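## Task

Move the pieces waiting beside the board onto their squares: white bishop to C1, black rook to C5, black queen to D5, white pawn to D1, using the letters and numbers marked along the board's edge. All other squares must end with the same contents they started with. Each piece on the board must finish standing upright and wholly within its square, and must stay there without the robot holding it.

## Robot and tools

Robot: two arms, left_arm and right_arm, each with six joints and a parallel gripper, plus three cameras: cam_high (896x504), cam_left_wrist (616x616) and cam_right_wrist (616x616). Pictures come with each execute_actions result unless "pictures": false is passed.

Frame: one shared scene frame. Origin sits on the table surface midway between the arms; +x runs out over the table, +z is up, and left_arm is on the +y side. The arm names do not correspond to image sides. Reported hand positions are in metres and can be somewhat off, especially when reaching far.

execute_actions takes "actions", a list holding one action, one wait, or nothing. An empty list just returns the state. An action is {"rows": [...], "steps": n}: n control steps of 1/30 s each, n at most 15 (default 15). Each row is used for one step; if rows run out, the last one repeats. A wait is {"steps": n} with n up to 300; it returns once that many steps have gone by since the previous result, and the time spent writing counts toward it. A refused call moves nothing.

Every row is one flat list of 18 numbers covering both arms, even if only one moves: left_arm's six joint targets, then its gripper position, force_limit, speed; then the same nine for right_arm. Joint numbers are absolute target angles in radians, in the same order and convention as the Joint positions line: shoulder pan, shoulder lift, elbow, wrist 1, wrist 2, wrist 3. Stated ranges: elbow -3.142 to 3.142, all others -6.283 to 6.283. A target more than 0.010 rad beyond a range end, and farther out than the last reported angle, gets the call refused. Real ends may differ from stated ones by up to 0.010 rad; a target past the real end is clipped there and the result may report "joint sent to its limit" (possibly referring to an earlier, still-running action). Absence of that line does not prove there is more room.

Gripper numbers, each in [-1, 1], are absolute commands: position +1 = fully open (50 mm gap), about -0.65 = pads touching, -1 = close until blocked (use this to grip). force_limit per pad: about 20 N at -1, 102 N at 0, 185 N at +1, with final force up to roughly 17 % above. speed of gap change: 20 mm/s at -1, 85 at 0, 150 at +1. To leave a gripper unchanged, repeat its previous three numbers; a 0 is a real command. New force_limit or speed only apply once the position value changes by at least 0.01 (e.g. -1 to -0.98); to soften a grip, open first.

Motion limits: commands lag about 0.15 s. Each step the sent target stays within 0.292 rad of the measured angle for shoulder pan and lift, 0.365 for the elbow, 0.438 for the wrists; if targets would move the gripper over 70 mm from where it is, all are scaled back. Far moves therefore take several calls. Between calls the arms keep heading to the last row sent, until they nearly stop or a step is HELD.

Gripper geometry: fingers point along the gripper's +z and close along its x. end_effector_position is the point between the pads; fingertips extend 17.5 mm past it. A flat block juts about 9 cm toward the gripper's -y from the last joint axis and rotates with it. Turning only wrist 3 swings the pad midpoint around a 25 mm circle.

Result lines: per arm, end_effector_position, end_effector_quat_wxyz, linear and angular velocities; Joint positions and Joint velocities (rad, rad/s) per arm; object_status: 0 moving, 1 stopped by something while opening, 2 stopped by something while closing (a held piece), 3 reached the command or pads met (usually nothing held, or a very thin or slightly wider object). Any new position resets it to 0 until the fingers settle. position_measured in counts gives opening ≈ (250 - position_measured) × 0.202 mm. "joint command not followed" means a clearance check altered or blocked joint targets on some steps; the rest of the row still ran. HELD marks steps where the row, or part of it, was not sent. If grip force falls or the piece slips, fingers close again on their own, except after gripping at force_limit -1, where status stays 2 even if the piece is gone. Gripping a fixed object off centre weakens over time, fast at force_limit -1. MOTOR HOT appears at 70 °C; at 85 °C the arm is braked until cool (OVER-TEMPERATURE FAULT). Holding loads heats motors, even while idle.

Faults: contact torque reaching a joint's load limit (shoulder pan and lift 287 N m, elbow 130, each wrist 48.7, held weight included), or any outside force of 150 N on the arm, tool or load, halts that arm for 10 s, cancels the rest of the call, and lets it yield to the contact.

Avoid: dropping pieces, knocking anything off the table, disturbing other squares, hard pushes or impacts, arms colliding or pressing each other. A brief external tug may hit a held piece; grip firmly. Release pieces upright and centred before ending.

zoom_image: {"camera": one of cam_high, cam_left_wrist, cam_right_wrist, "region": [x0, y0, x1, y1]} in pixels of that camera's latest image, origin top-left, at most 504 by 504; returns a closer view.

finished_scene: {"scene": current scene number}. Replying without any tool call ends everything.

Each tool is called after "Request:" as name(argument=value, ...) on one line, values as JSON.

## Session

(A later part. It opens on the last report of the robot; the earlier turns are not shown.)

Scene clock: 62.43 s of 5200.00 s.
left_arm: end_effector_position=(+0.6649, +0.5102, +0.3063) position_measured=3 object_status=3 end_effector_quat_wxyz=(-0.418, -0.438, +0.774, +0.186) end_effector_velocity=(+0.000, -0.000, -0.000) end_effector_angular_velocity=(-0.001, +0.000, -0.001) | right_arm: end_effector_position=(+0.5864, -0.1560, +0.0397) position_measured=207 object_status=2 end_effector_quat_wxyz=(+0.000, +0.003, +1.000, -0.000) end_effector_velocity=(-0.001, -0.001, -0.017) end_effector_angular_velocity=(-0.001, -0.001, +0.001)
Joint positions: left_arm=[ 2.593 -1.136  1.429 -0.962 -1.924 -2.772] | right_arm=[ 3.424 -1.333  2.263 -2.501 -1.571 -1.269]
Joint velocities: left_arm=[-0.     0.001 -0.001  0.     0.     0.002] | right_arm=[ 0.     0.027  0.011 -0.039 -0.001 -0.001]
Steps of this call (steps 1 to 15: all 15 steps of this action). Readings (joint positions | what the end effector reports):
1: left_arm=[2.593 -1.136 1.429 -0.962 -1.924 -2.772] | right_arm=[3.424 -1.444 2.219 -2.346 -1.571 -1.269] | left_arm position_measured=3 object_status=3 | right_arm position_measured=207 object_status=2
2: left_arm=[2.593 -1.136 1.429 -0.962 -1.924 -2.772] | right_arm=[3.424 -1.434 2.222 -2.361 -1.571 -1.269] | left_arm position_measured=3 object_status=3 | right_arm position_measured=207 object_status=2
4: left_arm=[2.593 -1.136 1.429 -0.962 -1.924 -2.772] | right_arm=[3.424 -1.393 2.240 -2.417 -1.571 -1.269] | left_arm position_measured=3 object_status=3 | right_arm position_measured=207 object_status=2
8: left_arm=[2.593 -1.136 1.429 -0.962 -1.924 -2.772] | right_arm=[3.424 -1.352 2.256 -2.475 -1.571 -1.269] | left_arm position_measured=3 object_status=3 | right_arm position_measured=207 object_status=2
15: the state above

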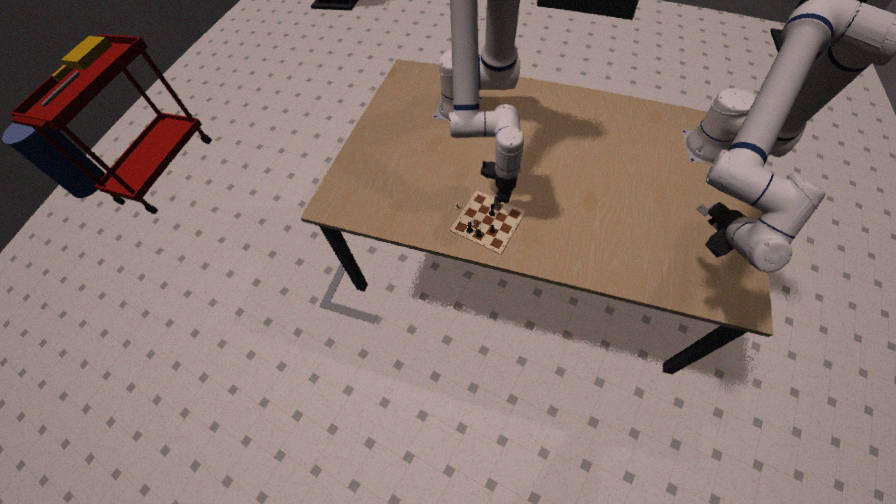

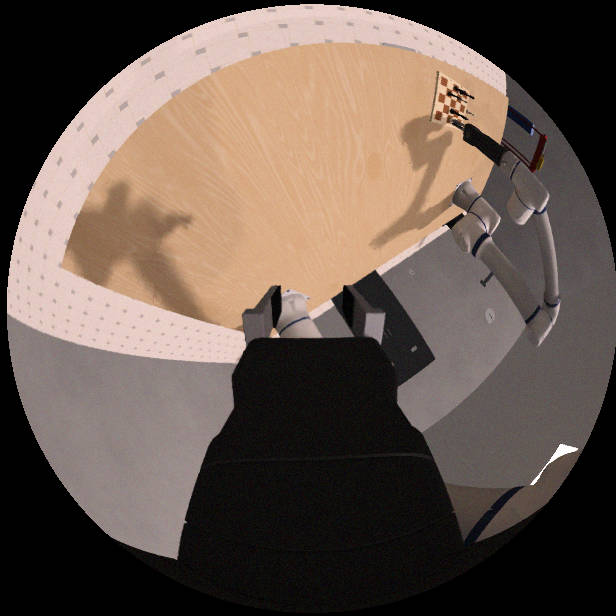

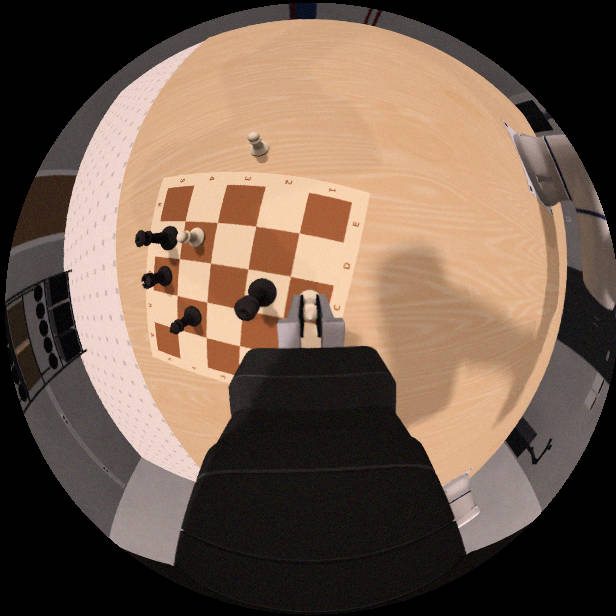

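Request:
execute_actions(actions=[{"rows":[[2.593,-1.136,1.429,-0.962,-1.924,-2.772,1,0,0,3.424,-1.3223,2.2628,-2.5113,-1.571,-1.269,-1,0.3,0]],"steps":10}], pictures=false)

Request:
execute_actions(actions=[{"rows":[[2.593,-1.136,1.429,-0.962,-1.924,-2.772,1,0,0,3.424,-1.3223,2.2628,-2.5113,-1.571,-1.269,0,0.3,0]],"steps":10}], pictures=false)

Request:
execute_actions(actions=[{"rows":[[2.593,-1.136,1.429,-0.962,-1.924,-2.772,1,0,0,3.424,-1.4445,2.2192,-2.3455,-1.571,-1.269,0,0.3,0]]}], pictures=false)

Request:
execute_actions(actions=[{"rows":[[2.593,-1.136,1.429,-0.962,-1.924,-2.772,1,0,0,3.169,-1.4824,2.2631,-2.3515,-1.571,-1.524,0.8,0.3,0]]}], pictures=false)

Request:
execute_actions(actions=[{"steps":10}], pictures=false)

Request:
execute_actions(actions=[{"rows":[[2.593,-1.136,1.429,-0.962,-1.924,-2.772,1,0,0,3.169,-1.3478,2.3147,-2.5377,-1.571,-1.524,0.8,0.3,0]]}])

Scene clock: 69.80 s of 5200.00 s.
left_arm: end_effector_position=(+0.6649, +0.5102, +0.3063) position_measured=3 object_status=3 end_effector_quat_wxyz=(-0.418, -0.438, +0.774, +0.186) end_effector_velocity=(-0.000, +0.001, +0.001) end_effector_angular_velocity=(-0.001, -0.001, -0.001) | right_arm: end_effector_position=(+0.5880, -0.1555, +0.0350) position_measured=207 object_status=2 end_effector_quat_wxyz=(+0.000, +0.003, +1.000, -0.000) end_effector_velocity=(+0.001, +0.000, -0.002) end_effector_angular_velocity=(-0.001, -0.000, +0.000)
Joint positions: left_arm=[ 2.593 -1.136  1.429 -0.962 -1.924 -2.772] | right_arm=[ 3.424 -1.323  2.263 -2.511 -1.571 -1.269]
Joint velocities: left_arm=[ 0.    -0.001  0.    -0.     0.001  0.002] | right_arm=[-0.     0.005 -0.002 -0.004 -0.001 -0.001]
Steps of this call (steps 1 to 15: the robot went on to your last target; steps 16 to 90: nothing new was sent; then 4.03 s passed at rest; steps 91 to 100: all 10 steps of this action). Readings (joint positions | what the end effector reports):
91: left_arm=[2.593 -1.136 1.429 -0.962 -1.924 -2.772] | right_arm=[3.424 -1.330 2.265 -2.506 -1.571 -1.269] | left_arm position_measured=3 object_status=3 | right_arm position_measured=207 object_status=2
92: left_arm=[2.593 -1.136 1.429 -0.962 -1.924 -2.772] | right_arm=[3.424 -1.328 2.265 -2.507 -1.571 -1.269] | left_arm position_measured=3 object_status=3 | right_arm position_measured=207 object_status=2
94: left_arm=[2.593 -1.136 1.429 -0.962 -1.924 -2.772] | right_arm=[3.424 -1.326 2.264 -2.509 -1.571 -1.269] | left_arm position_measured=3 object_status=3 | right_arm position_measured=207 object_status=2
98: left_arm=[2.593 -1.136 1.429 -0.962 -1.924 -2.772] | right_arm=[3.424 -1.324 2.263 -2.510 -1.571 -1.269] | left_arm position_measured=3 object_status=3 | right_arm position_measured=207 object_status=2
100: the state above

Scene clock: 70.13 s of 5200.00 s.
left_arm: end_effector_position=(+0.6649, +0.5102, +0.3063) position_measured=3 object_status=3 end_effector_quat_wxyz=(-0.418, -0.438, +0.774, +0.186) end_effector_velocity=(-0.000, -0.000, +0.001) end_effector_angular_velocity=(+0.000, -0.001, +0.001) | right_arm: end_effector_position=(+0.5880, -0.1555, +0.0345) position_measured=152 object_status=0 end_effector_quat_wxyz=(-0.000, +0.003, +1.000, -0.000) end_effector_velocity=(-0.001, -0.000, -0.001) end_effector_angular_velocity=(-0.000, +0.001, -0.000)
Joint positions: left_arm=[ 2.593 -1.136  1.429 -0.962 -1.924 -2.772] | right_arm=[ 3.424 -1.322  2.263 -2.511 -1.571 -1.269]
Joint velocities: left_arm=[-0.    -0.001  0.    -0.    -0.    -0.001] | right_arm=[-0.     0.001  0.001 -0.     0.     0.   ]
Steps of this call (steps 1 to 10: all 10 steps of this action). Readings (joint positions | what the end effector reports):
1: left_arm=[2.593 -1.136 1.429 -0.962 -1.924 -2.772] | right_arm=[3.424 -1.323 2.263 -2.511 -1.571 -1.269] | left_arm position_measured=3 object_status=3 | right_arm position_measured=204 object_status=0
2: left_arm=[2.593 -1.136 1.429 -0.962 -1.924 -2.772] | right_arm=[3.424 -1.323 2.263 -2.511 -1.571 -1.269] | left_arm position_measured=3 object_status=3 | right_arm position_measured=190 object_status=0
4: left_arm=[2.593 -1.136 1.429 -0.962 -1.924 -2.772] | right_arm=[3.424 -1.322 2.263 -2.511 -1.571 -1.269] | left_arm position_measured=3 object_status=3 | right_arm position_measured=162 object_status=0
8: left_arm=[2.593 -1.136 1.429 -0.962 -1.924 -2.772] | right_arm=[3.424 -1.322 2.263 -2.511 -1.571 -1.269] | left_arm position_measured=3 object_status=3 | right_arm position_measured=152 object_status=0
10: the state above

Scene clock: 70.63 s of 5200.00 s.
left_arm: end_effector_position=(+0.6649, +0.5102, +0.3063) position_measured=3 object_status=3 end_effector_quat_wxyz=(-0.418, -0.438, +0.774, +0.186) end_effector_velocity=(+0.000, +0.001, -0.000) end_effector_angular_velocity=(+0.000, +0.000, +0.001) | right_arm: end_effector_position=(+0.5861, -0.1561, +0.1078) position_measured=152 object_status=3 end_effector_quat_wxyz=(-0.000, +0.003, +1.000, -0.000) end_effector_velocity=(-0.002, -0.001, +0.019) end_effector_angular_velocity=(+0.000, +0.001, -0.000)
Joint positions: left_arm=[ 2.593 -1.136  1.429 -0.962 -1.924 -2.772] | right_arm=[ 3.424 -1.44   2.221 -2.351 -1.571 -1.269]
Joint velocities: left_arm=[ 0.001  0.     0.     0.    -0.    -0.   ] | right_arm=[-0.    -0.031 -0.01   0.042  0.001  0.   ]
Steps of this call (steps 1 to 15: all 15 steps of this action). Readings (joint positions | what the end effector reports):
1: left_arm=[2.593 -1.136 1.429 -0.962 -1.924 -2.772] | right_arm=[3.424 -1.323 2.263 -2.511 -1.571 -1.269] | left_arm position_measured=3 object_status=3 | right_arm position_measured=152 object_status=3
2: left_arm=[2.593 -1.136 1.429 -0.962 -1.924 -2.772] | right_arm=[3.424 -1.332 2.260 -2.496 -1.571 -1.269] | left_arm position_measured=3 object_status=3 | right_arm position_measured=152 object_status=3
4: left_arm=[2.593 -1.136 1.429 -0.962 -1.924 -2.772] | right_arm=[3.424 -1.375 2.243 -2.440 -1.571 -1.269] | left_arm position_measured=3 object_status=3 | right_arm position_measured=152 object_status=3
8: left_arm=[2.593 -1.136 1.429 -0.962 -1.924 -2.772] | right_arm=[3.424 -1.420 2.228 -2.379 -1.571 -1.269] | left_arm position_measured=3 object_status=3 | right_arm position_measured=152 object_status=3
15: the state above

Scene clock: 71.13 s of 5200.00 s.
left_arm: end_effector_position=(+0.6649, +0.5102, +0.3063) position_measured=3 object_status=3 end_effector_quat_wxyz=(-0.418, -0.438, +0.774, +0.186) end_effector_velocity=(-0.000, +0.001, +0.001) end_effector_angular_velocity=(-0.002, -0.001, +0.000) | right_arm: end_effector_position=(+0.6284, -0.2891, +0.1103) position_measured=32 object_status=0 end_effector_quat_wxyz=(+0.000, +0.003, +1.000, -0.000) end_effector_velocity=(+0.017, -0.091, +0.001) end_effector_angular_velocity=(-0.001, -0.001, +0.000)
Joint positions: left_arm=[ 2.593 -1.136  1.429 -0.962 -1.924 -2.772] | right_arm=[ 3.19  -1.479  2.26  -2.351 -1.571 -1.503]
Joint velocities: left_arm=[ 0.001 -0.002  0.001 -0.    -0.001  0.002] | right_arm=[-0.158 -0.026  0.027 -0.002 -0.001 -0.158]
Steps of this call (steps 1 to 15: all 15 steps of this action). Readings (joint positions | what the end effector reports):
1: left_arm=[2.593 -1.136 1.429 -0.962 -1.924 -2.772] | right_arm=[3.424 -1.441 2.220 -2.350 -1.571 -1.269] | left_arm position_measured=3 object_status=3 | right_arm position_measured=149 object_status=0
2: left_arm=[2.593 -1.136 1.429 -0.962 -1.924 -2.772] | right_arm=[3.414 -1.444 2.222 -2.349 -1.571 -1.280] | left_arm position_measured=3 object_status=3 | right_arm position_measured=135 object_status=0
4: left_arm=[2.593 -1.136 1.429 -0.962 -1.924 -2.772] | right_arm=[3.370 -1.450 2.229 -2.349 -1.571 -1.324] | left_arm position_measured=3 object_status=3 | right_arm position_measured=106 object_status=0
8: left_arm=[2.593 -1.136 1.429 -0.962 -1.924 -2.772] | right_arm=[3.287 -1.464 2.243 -2.350 -1.571 -1.406] | left_arm position_measured=3 object_status=3 | right_arm position_measured=50 object_status=0
15: the state above

Scene clock: 71.47 s of 5200.00 s.
left_arm: end_effector_position=(+0.6649, +0.5102, +0.3063) position_measured=3 object_status=3 end_effector_quat_wxyz=(-0.418, -0.438, +0.774, +0.186) end_effector_velocity=(-0.001, +0.000, +0.000) end_effector_angular_velocity=(+0.001, +0.001, +0.001) | right_arm: end_effector_position=(+0.6304, -0.3000, +0.1104) position_measured=32 object_status=3 end_effector_quat_wxyz=(+0.000, +0.003, +1.000, -0.000) end_effector_velocity=(+0.001, -0.007, +0.000) end_effector_angular_velocity=(-0.000, +0.000, +0.001)
Joint positions: left_arm=[ 2.593 -1.136  1.429 -0.962 -1.924 -2.772] | right_arm=[ 3.171 -1.482  2.263 -2.351 -1.571 -1.522]
Joint velocities: left_arm=[-0.    -0.001  0.001  0.001 -0.    -0.001] | right_arm=[-0.012 -0.003  0.003 -0.    -0.    -0.012]
Steps of this call (steps 1 to 10: the robot went on to your last target). Readings (joint positions | what the end effector reports):
1: left_arm=[2.593 -1.136 1.429 -0.962 -1.924 -2.772] | right_arm=[3.185 -1.480 2.260 -2.351 -1.571 -1.508] | left_arm position_measured=3 object_status=3 | right_arm position_measured=32 object_status=3
2: left_arm=[2.593 -1.136 1.429 -0.962 -1.924 -2.772] | right_arm=[3.181 -1.480 2.261 -2.351 -1.571 -1.512] | left_arm position_measured=3 object_status=3 | right_arm position_measured=32 object_status=3
4: left_arm=[2.593 -1.136 1.429 -0.962 -1.924 -2.772] | right_arm=[3.176 -1.481 2.262 -2.351 -1.571 -1.517] | left_arm position_measured=3 object_status=3 | right_arm position_measured=32 object_status=3
8: left_arm=[2.593 -1.136 1.429 -0.962 -1.924 -2.772] | right_arm=[3.172 -1.482 2.263 -2.351 -1.571 -1.521] | left_arm position_measured=3 object_status=3 | right_arm position_measured=32 object_status=3
10: the state above

Scene clock: 71.97 s of 5200.00 s.
left_arm: end_effector_position=(+0.6649, +0.5102, +0.3063) position_measured=3 object_status=3 end_effector_quat_wxyz=(-0.418, -0.438, +0.774, +0.186) end_effector_velocity=(-0.001, -0.000, +0.000) end_effector_angular_velocity=(+0.000, +0.001, -0.000) | right_arm: end_effector_position=(+0.6312, -0.3009, +0.0323) position_measured=32 object_status=3 end_effector_quat_wxyz=(+0.000, +0.003, +1.000, -0.000) end_effector_velocity=(-0.002, -0.001, -0.022) end_effector_angular_velocity=(-0.001, +0.002, -0.002)
Joint positions: left_arm=[ 2.593 -1.136  1.429 -0.962 -1.924 -2.772] | right_arm=[ 3.169 -1.353  2.313 -2.531 -1.571 -1.524]
Joint velocities: left_arm=[-0.    -0.     0.001  0.001 -0.     0.   ] | right_arm=[-0.     0.038  0.014 -0.05  -0.001  0.001]
Steps of this call (steps 1 to 15: all 15 steps of this action). Readings (joint positions | what the end effector reports):
1: left_arm=[2.593 -1.136 1.429 -0.962 -1.924 -2.772] | right_arm=[3.170 -1.482 2.263 -2.352 -1.571 -1.523] | left_arm position_measured=3 object_status=3 | right_arm position_measured=32 object_status=3
2: left_arm=[2.593 -1.136 1.429 -0.962 -1.924 -2.772] | right_arm=[3.170 -1.472 2.266 -2.367 -1.571 -1.523] | left_arm position_measured=3 object_status=3 | right_arm position_measured=32 object_status=3
4: left_arm=[2.593 -1.136 1.429 -0.962 -1.924 -2.772] | right_arm=[3.170 -1.428 2.285 -2.426 -1.571 -1.523] | left_arm position_measured=3 object_status=3 | right_arm position_measured=32 object_status=3
8: left_arm=[2.593 -1.136 1.429 -0.962 -1.924 -2.772] | right_arm=[3.169 -1.376 2.304 -2.498 -1.571 -1.524] | left_arm position_measured=3 object_status=3 | right_arm position_measured=32 object_status=3
15: the state above

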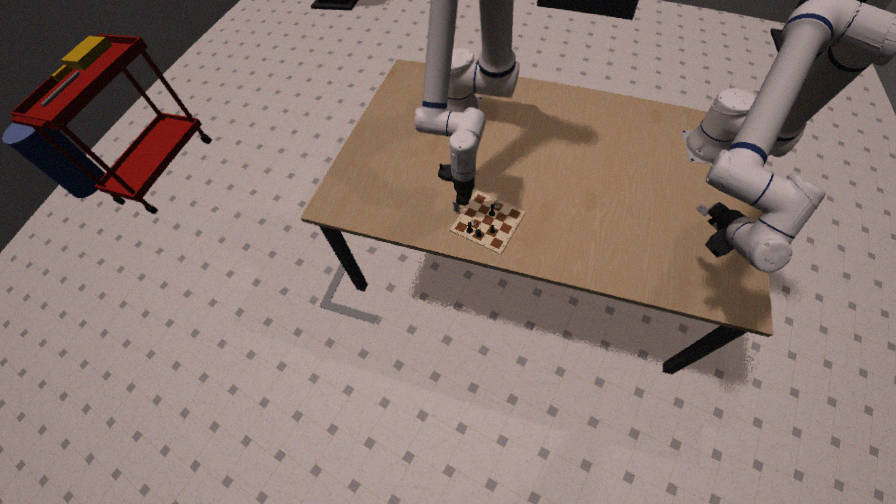

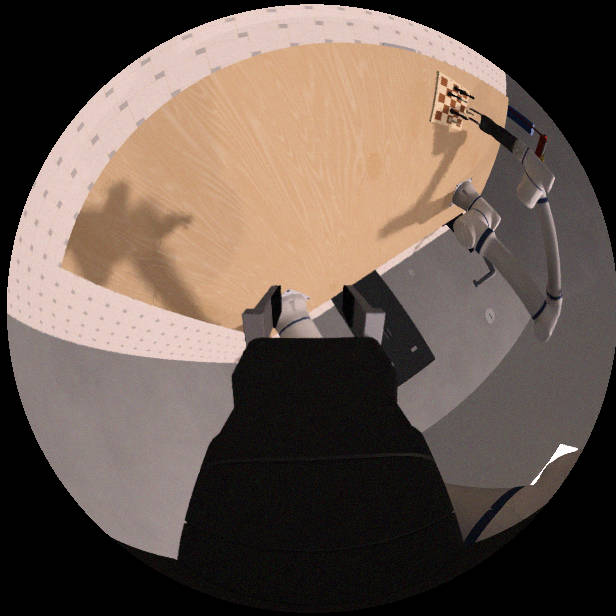

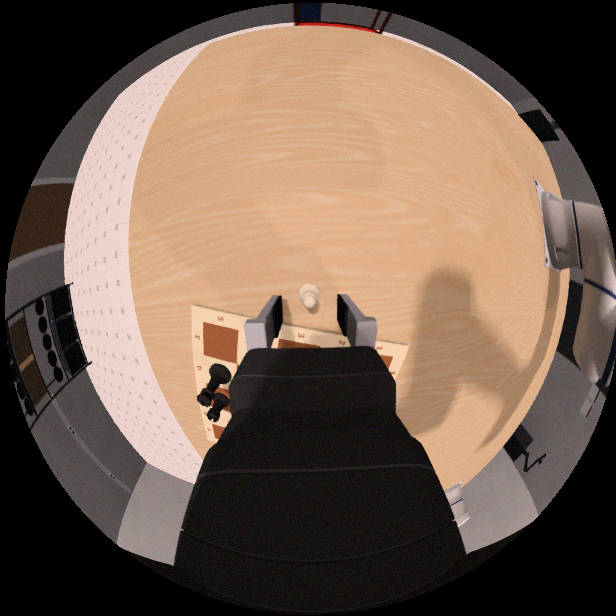

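Request:
execute_actions(actions=[{"rows":[[2.593,-1.136,1.429,-0.962,-1.924,-2.772,1,0,0,3.157,-1.3478,2.3147,-2.5377,-1.571,-1.536,-1,0.3,0]]}], pictures=false)

Request:
execute_actions(actions=[{"steps":5}], pictures=false)

Request:
execute_actions(actions=[{"rows":[[2.593,-1.136,1.429,-0.962,-1.924,-2.772,1,0,0,3.157,-1.4824,2.2631,-2.3515,-1.571,-1.536,-1,0.3,0]]}], pictures=false)

Request:
execute_actions(actions=[{"rows":[[2.593,-1.136,1.429,-0.962,-1.924,-2.772,1,0,0,3.3658,-1.4824,2.2631,-2.3515,-1.571,-1.327,-1,0.3,0]]}], pictures=false)

Request:
execute_actions(actions=[{"rows":[[2.593,-1.136,1.429,-0.962,-1.924,-2.772,1,0,0,3.3658,-1.3532,2.3104,-2.528,-1.571,-1.327,-1,0.3,0]]}])

Request:
zoom_image(camera="cam_right_wrist", region=[200,200,420,370])

Scene clock: 79.33 s of 5200.00 s.
left_arm: end_effector_position=(+0.6649, +0.5102, +0.3063) position_measured=3 object_status=3 end_effector_quat_wxyz=(-0.418, -0.438, +0.774, +0.186) end_effector_velocity=(-0.001, +0.001, -0.001) end_effector_angular_velocity=(+0.001, +0.002, +0.001) | right_arm: end_effector_position=(+0.6332, -0.3076, +0.0294) position_measured=212 object_status=0 end_effector_quat_wxyz=(-0.000, +0.003, +1.000, -0.000) end_effector_velocity=(+0.002, -0.001, +0.001) end_effector_angular_velocity=(+0.001, -0.002, -0.001)
Joint positions: left_arm=[ 2.593 -1.136  1.429 -0.962 -1.924 -2.772] | right_arm=[ 3.157 -1.348  2.315 -2.538 -1.571 -1.536]
Joint velocities: left_arm=[ 0.001  0.     0.002  0.     0.    -0.001] | right_arm=[-0.003 -0.001 -0.001  0.     0.    -0.002]
Steps of this call (steps 1 to 15: the robot went on to your last target; steps 16 to 90: nothing new was sent; then 3.87 s passed at rest; steps 91 to 105: all 15 steps of this action). Readings (joint positions | what the end effector reports):
91: left_arm=[2.593 -1.136 1.429 -0.962 -1.924 -2.772] | right_arm=[3.169 -1.348 2.315 -2.538 -1.571 -1.524] | left_arm position_measured=3 object_status=3 | right_arm position_measured=36 object_status=0
92: left_arm=[2.593 -1.136 1.429 -0.962 -1.924 -2.772] | right_arm=[3.167 -1.348 2.315 -2.538 -1.571 -1.526] | left_arm position_measured=3 object_status=3 | right_arm position_measured=50 object_status=0
94: left_arm=[2.593 -1.136 1.429 -0.962 -1.924 -2.772] | right_arm=[3.163 -1.348 2.315 -2.538 -1.571 -1.530] | left_arm position_measured=3 object_status=3 | right_arm position_measured=78 object_status=0
98: left_arm=[2.593 -1.136 1.429 -0.962 -1.924 -2.772] | right_arm=[3.159 -1.348 2.315 -2.538 -1.571 -1.534] | left_arm position_measured=3 object_status=3 | right_arm position_measured=134 object_status=0
105: the state above

Scene clock: 79.50 s of 5200.00 s.
left_arm: end_effector_position=(+0.6649, +0.5102, +0.3063) position_measured=3 object_status=3 end_effector_quat_wxyz=(-0.418, -0.438, +0.774, +0.186) end_effector_velocity=(-0.000, +0.002, -0.001) end_effector_angular_velocity=(-0.002, +0.001, +0.001) | right_arm: end_effector_position=(+0.6332, -0.3077, +0.0294) position_measured=212 object_status=2 end_effector_quat_wxyz=(-0.000, +0.003, +1.000, -0.000) end_effector_velocity=(+0.000, -0.000, +0.001) end_effector_angular_velocity=(+0.000, -0.002, +0.000)
Joint positions: left_arm=[ 2.593 -1.136  1.429 -0.962 -1.924 -2.772] | right_arm=[ 3.157 -1.348  2.315 -2.538 -1.571 -1.536]
Joint velocities: left_arm=[ 0.003 -0.     0.002 -0.    -0.     0.002] | right_arm=[-0.001 -0.002  0.    -0.     0.    -0.001]
Steps of this call (steps 1 to 5: the robot went on to your last target). Readings (joint positions | what the end effector reports):
1: left_arm=[2.593 -1.136 1.429 -0.962 -1.924 -2.772] | right_arm=[3.157 -1.348 2.315 -2.538 -1.571 -1.536] | left_arm position_measured=3 object_status=3 | right_arm position_measured=212 object_status=0
2: left_arm=[2.593 -1.136 1.429 -0.962 -1.924 -2.772] | right_arm=[3.157 -1.348 2.315 -2.538 -1.571 -1.536] | left_arm position_measured=3 object_status=3 | right_arm position_measured=212 object_status=0
4: left_arm=[2.593 -1.136 1.429 -0.962 -1.924 -2.772] | right_arm=[3.157 -1.348 2.315 -2.538 -1.571 -1.536] | left_arm position_measured=3 object_status=3 | right_arm position_measured=212 object_status=0
5: the state above

Scene clock: 80.00 s of 5200.00 s.
left_arm: end_effector_position=(+0.6649, +0.5102, +0.3063) position_measured=3 object_status=3 end_effector_quat_wxyz=(-0.418, -0.438, +0.774, +0.186) end_effector_velocity=(+0.001, -0.000, +0.000) end_effector_angular_velocity=(-0.001, -0.001, -0.001) | right_arm: end_effector_position=(+0.6332, -0.3078, +0.1075) position_measured=212 object_status=2 end_effector_quat_wxyz=(-0.000, +0.003, +1.000, -0.000) end_effector_velocity=(-0.001, -0.000, +0.023) end_effector_angular_velocity=(-0.001, -0.001, -0.000)
Joint positions: left_arm=[ 2.593 -1.136  1.429 -0.962 -1.924 -2.772] | right_arm=[ 3.157 -1.478  2.265 -2.358 -1.571 -1.536]
Joint velocities: left_arm=[ 0.     0.    -0.001 -0.     0.     0.001] | right_arm=[-0.    -0.036 -0.015  0.05  -0.001  0.   ]
Steps of this call (steps 1 to 15: all 15 steps of this action). Readings (joint positions | what the end effector reports):
1: left_arm=[2.593 -1.136 1.429 -0.962 -1.924 -2.772] | right_arm=[3.157 -1.348 2.315 -2.537 -1.571 -1.536] | left_arm position_measured=3 object_status=3 | right_arm position_measured=212 object_status=2
2: left_arm=[2.593 -1.136 1.429 -0.962 -1.924 -2.772] | right_arm=[3.157 -1.358 2.312 -2.522 -1.571 -1.536] | left_arm position_measured=3 object_status=3 | right_arm position_measured=212 object_status=2
4: left_arm=[2.593 -1.136 1.429 -0.962 -1.924 -2.772] | right_arm=[3.157 -1.402 2.293 -2.463 -1.571 -1.536] | left_arm position_measured=3 object_status=3 | right_arm position_measured=212 object_status=2
8: left_arm=[2.593 -1.136 1.429 -0.962 -1.924 -2.772] | right_arm=[3.157 -1.454 2.274 -2.391 -1.571 -1.536] | left_arm position_measured=3 object_status=3 | right_arm position_measured=212 object_status=2
15: the state above

Scene clock: 80.50 s of 5200.00 s.
left_arm: end_effector_position=(+0.6649, +0.5102, +0.3063) position_measured=3 object_status=3 end_effector_quat_wxyz=(-0.418, -0.438, +0.774, +0.186) end_effector_velocity=(+0.001, +0.001, -0.002) end_effector_angular_velocity=(+0.001, +0.003, +0.002) | right_arm: end_effector_position=(+0.5839, -0.1995, +0.1103) position_measured=212 object_status=2 end_effector_quat_wxyz=(+0.000, +0.003, +1.000, -0.000) end_effector_velocity=(-0.027, +0.048, +0.001) end_effector_angular_velocity=(-0.000, -0.001, +0.000)
Joint positions: left_arm=[ 2.593 -1.136  1.429 -0.962 -1.924 -2.772] | right_arm=[ 3.354 -1.482  2.263 -2.352 -1.571 -1.339]
Joint velocities: left_arm=[ 0.002  0.003 -0.     0.    -0.    -0.   ] | right_arm=[ 0.091 -0.001 -0.001  0.002 -0.     0.091]
Steps of this call (steps 1 to 15: all 15 steps of this action). Readings (joint positions | what the end effector reports):
1: left_arm=[2.593 -1.136 1.429 -0.962 -1.924 -2.772] | right_arm=[3.157 -1.479 2.265 -2.357 -1.571 -1.536] | left_arm position_measured=3 object_status=3 | right_arm position_measured=212 object_status=2
2: left_arm=[2.593 -1.136 1.429 -0.962 -1.924 -2.772] | right_arm=[3.167 -1.479 2.264 -2.356 -1.571 -1.525] | left_arm position_measured=3 object_status=3 | right_arm position_measured=212 object_status=2
4: left_arm=[2.593 -1.136 1.429 -0.962 -1.924 -2.772] | right_arm=[3.211 -1.480 2.264 -2.355 -1.571 -1.482] | left_arm position_measured=3 object_status=3 | right_arm position_measured=212 object_status=2
8: left_arm=[2.593 -1.136 1.429 -0.962 -1.924 -2.772] | right_arm=[3.293 -1.481 2.264 -2.353 -1.571 -1.400] | left_arm position_measured=3 object_status=3 | right_arm position_measured=212 object_status=2
15: the state above

Scene clock: 81.00 s of 5200.00 s.
left_arm: end_effector_position=(+0.6649, +0.5102, +0.3063) position_measured=3 object_status=3 end_effector_quat_wxyz=(-0.418, -0.438, +0.774, +0.186) end_effector_velocity=(-0.000, -0.000, -0.000) end_effector_angular_velocity=(+0.000, +0.002, -0.001) | right_arm: end_effector_position=(+0.5821, -0.1930, +0.0359) position_measured=212 object_status=2 end_effector_quat_wxyz=(+0.000, +0.003, +1.000, -0.000) end_effector_velocity=(-0.002, +0.000, -0.019) end_effector_angular_velocity=(-0.001, -0.000, -0.000)
Joint positions: left_arm=[ 2.593 -1.136  1.429 -0.962 -1.924 -2.772] | right_arm=[ 3.366 -1.358  2.309 -2.522 -1.571 -1.327]
Joint velocities: left_arm=[-0.     0.001  0.001  0.001  0.     0.001] | right_arm=[ 0.002  0.032  0.013 -0.045 -0.001  0.002]
Steps of this call (steps 1 to 15: all 15 steps of this action). Readings (joint positions | what the end effector reports):
1: left_arm=[2.593 -1.136 1.429 -0.962 -1.924 -2.772] | right_arm=[3.357 -1.482 2.263 -2.352 -1.571 -1.336] | left_arm position_measured=3 object_status=3 | right_arm position_measured=212 object_status=2
2: left_arm=[2.593 -1.136 1.429 -0.962 -1.924 -2.772] | right_arm=[3.359 -1.472 2.266 -2.367 -1.571 -1.334] | left_arm position_measured=3 object_status=3 | right_arm position_measured=212 object_status=2
4: left_arm=[2.593 -1.136 1.429 -0.962 -1.924 -2.772] | right_arm=[3.361 -1.428 2.283 -2.425 -1.571 -1.332] | left_arm position_measured=3 object_status=3 | right_arm position_measured=212 object_status=2
8: left_arm=[2.593 -1.136 1.429 -0.962 -1.924 -2.772] | right_arm=[3.364 -1.380 2.301 -2.492 -1.571 -1.329] | left_arm position_measured=3 object_status=3 | right_arm position_measured=212 object_status=2
15: the state above

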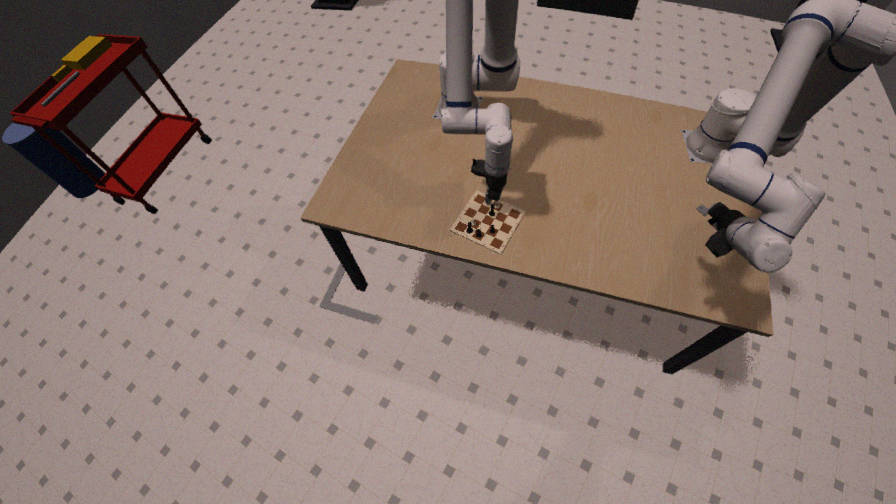

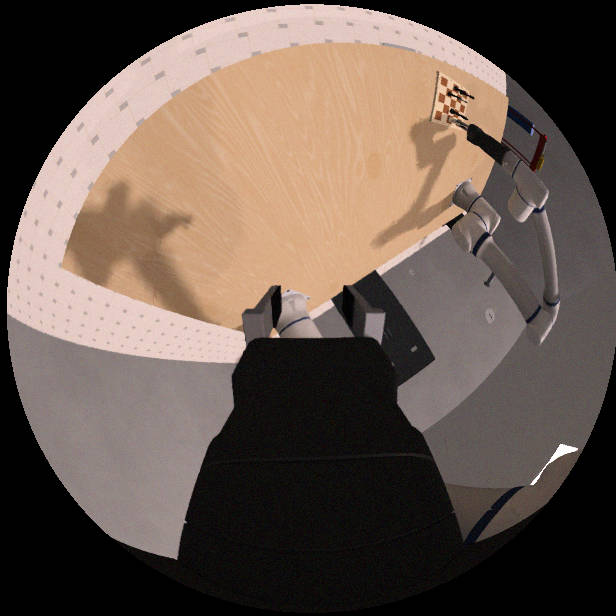

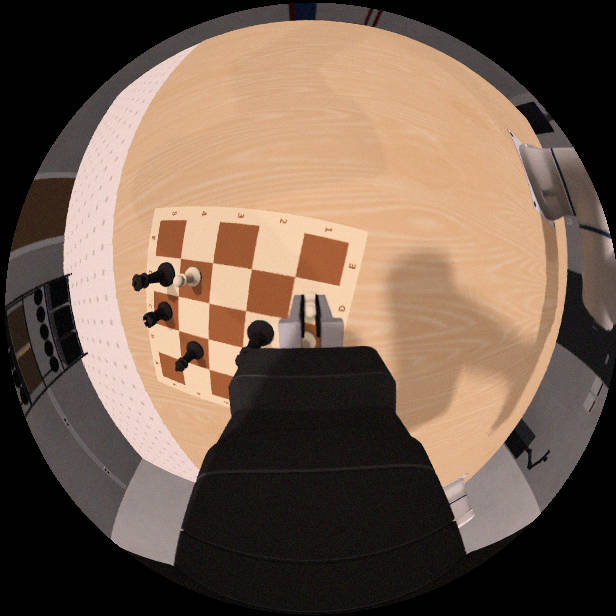

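Region (200, 200, 420, 370) of cam_right_wrist's 616x616 image, scaled by 2.291, with more detail than that image has; it fills the top 389 rows of this view, and the rest is white.

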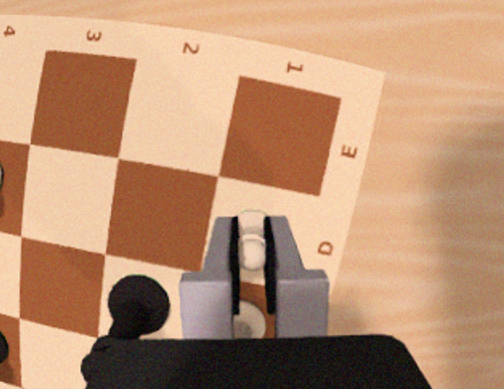

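Request:
execute_actions(actions=[{"rows":[[2.593,-1.136,1.429,-0.962,-1.924,-2.772,1,0,0,3.3658,-1.3532,2.3104,-2.528,-1.571,-1.327,0,0.3,0]],"steps":10}], pictures=false)

Request:
execute_actions(actions=[{"rows":[[2.593,-1.136,1.429,-0.962,-1.924,-2.772,1,0,0,3.3658,-1.4824,2.2631,-2.3515,-1.571,-1.327,0,0.3,0]]}])

Request:
zoom_image(camera="cam_right_wrist", region=[170,200,390,370])

Scene clock: 84.73 s of 5200.00 s.
left_arm: end_effector_position=(+0.6649, +0.5102, +0.3063) position_measured=3 object_status=3 end_effector_quat_wxyz=(-0.418, -0.438, +0.774, +0.186) end_effector_velocity=(-0.000, +0.000, -0.001) end_effector_angular_velocity=(+0.003, +0.001, +0.001) | right_arm: end_effector_position=(+0.5817, -0.1930, +0.0331) position_measured=152 object_status=0 end_effector_quat_wxyz=(-0.000, +0.003, +1.000, -0.000) end_effector_velocity=(+0.002, +0.000, +0.002) end_effector_angular_velocity=(+0.000, -0.005, -0.000)
Joint positions: left_arm=[ 2.593 -1.136  1.429 -0.962 -1.924 -2.772] | right_arm=[ 3.366 -1.353  2.311 -2.528 -1.571 -1.327]
Joint velocities: left_arm=[-0.     0.     0.001 -0.001  0.    -0.002] | right_arm=[-0.    -0.002 -0.002 -0.001 -0.001  0.   ]
Steps of this call (steps 1 to 15: the robot went on to your last target; steps 16 to 90: nothing new was sent; then 0.40 s passed at rest; steps 91 to 100: all 10 steps of this action). Readings (joint positions | what the end effector reports):
91: left_arm=[2.593 -1.136 1.429 -0.962 -1.924 -2.772] | right_arm=[3.366 -1.353 2.310 -2.528 -1.571 -1.327] | left_arm position_measured=3 object_status=3 | right_arm position_measured=209 object_status=0
92: left_arm=[2.593 -1.136 1.429 -0.962 -1.924 -2.772] | right_arm=[3.366 -1.353 2.311 -2.528 -1.571 -1.327] | left_arm position_measured=3 object_status=3 | right_arm position_measured=195 object_status=0
94: left_arm=[2.593 -1.136 1.429 -0.962 -1.924 -2.772] | right_arm=[3.366 -1.353 2.311 -2.528 -1.571 -1.327] | left_arm position_measured=3 object_status=3 | right_arm position_measured=167 object_status=0
98: left_arm=[2.593 -1.136 1.429 -0.962 -1.924 -2.772] | right_arm=[3.366 -1.353 2.311 -2.528 -1.571 -1.327] | left_arm position_measured=3 object_status=3 | right_arm position_measured=152 object_status=0
100: the state above

Scene clock: 85.23 s of 5200.00 s.
left_arm: end_effector_position=(+0.6649, +0.5102, +0.3063) position_measured=3 object_status=3 end_effector_quat_wxyz=(-0.418, -0.438, +0.774, +0.186) end_effector_velocity=(+0.001, -0.000, +0.001) end_effector_angular_velocity=(-0.002, -0.002, -0.000) | right_arm: end_effector_position=(+0.5805, -0.1933, +0.1078) position_measured=152 object_status=3 end_effector_quat_wxyz=(-0.000, +0.003, +1.000, -0.000) end_effector_velocity=(-0.002, -0.000, +0.020) end_effector_angular_velocity=(+0.001, -0.000, +0.000)
Joint positions: left_arm=[ 2.593 -1.136  1.429 -0.962 -1.924 -2.772] | right_arm=[ 3.366 -1.478  2.265 -2.357 -1.571 -1.327]
Joint velocities: left_arm=[ 0.    -0.001 -0.002  0.    -0.     0.001] | right_arm=[ 0.    -0.034 -0.012  0.045  0.001 -0.   ]
Steps of this call (steps 1 to 15: all 15 steps of this action). Readings (joint positions | what the end effector reports):
1: left_arm=[2.593 -1.136 1.429 -0.962 -1.924 -2.772] | right_arm=[3.366 -1.353 2.310 -2.528 -1.571 -1.327] | left_arm position_measured=3 object_status=3 | right_arm position_measured=152 object_status=0
2: left_arm=[2.593 -1.136 1.429 -0.962 -1.924 -2.772] | right_arm=[3.366 -1.363 2.307 -2.513 -1.571 -1.327] | left_arm position_measured=3 object_status=3 | right_arm position_measured=152 object_status=3
4: left_arm=[2.593 -1.136 1.429 -0.962 -1.924 -2.772] | right_arm=[3.366 -1.408 2.290 -2.454 -1.571 -1.327] | left_arm position_measured=3 object_status=3 | right_arm position_measured=152 object_status=3
8: left_arm=[2.593 -1.136 1.429 -0.962 -1.924 -2.772] | right_arm=[3.366 -1.456 2.273 -2.388 -1.571 -1.327] | left_arm position_measured=3 object_status=3 | right_arm position_measured=152 object_status=3
15: the state above

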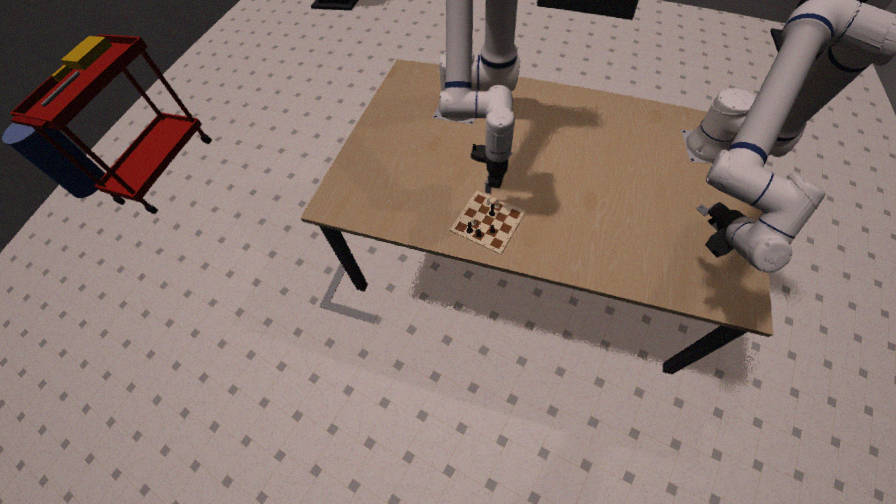

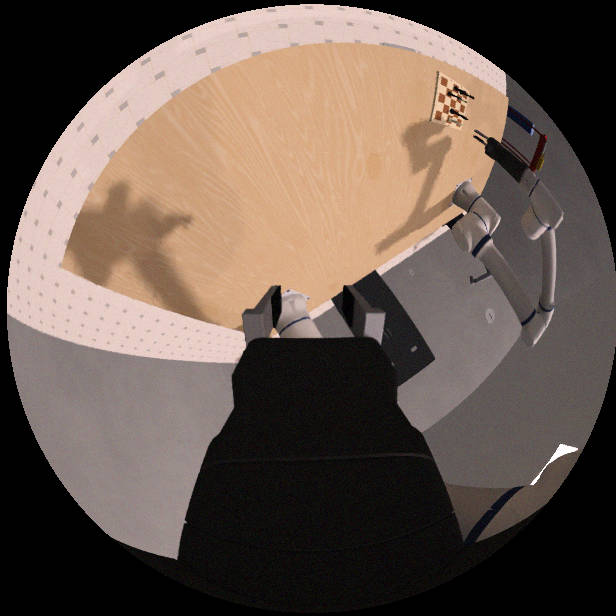

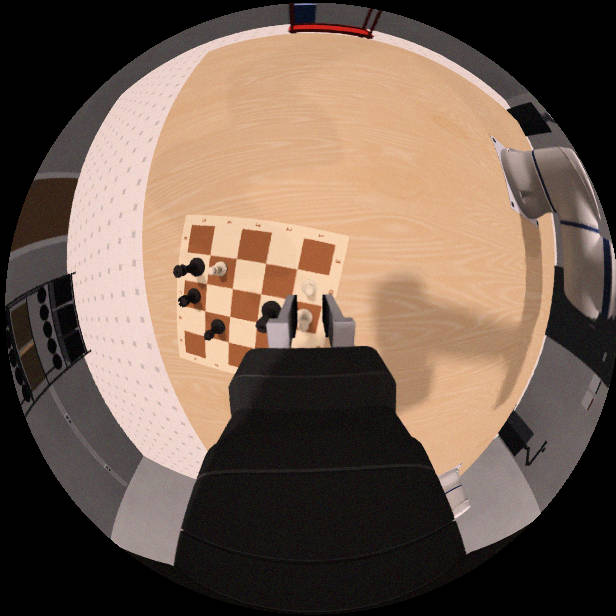

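Region (170, 200, 390, 370) of cam_right_wrist's 616x616 image, scaled by 2.291, with more detail than that image has; it fills the top 389 rows of this view, and the rest is white.

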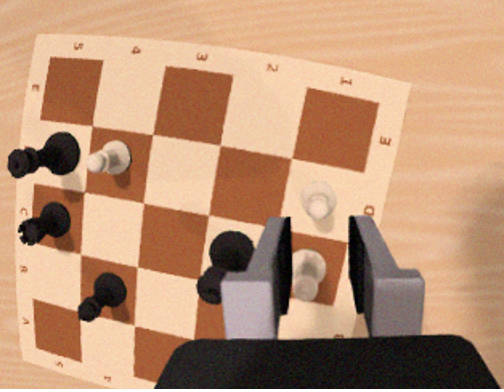

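Request:
finished_scene(scene=2)

The scene is finished: the task was done.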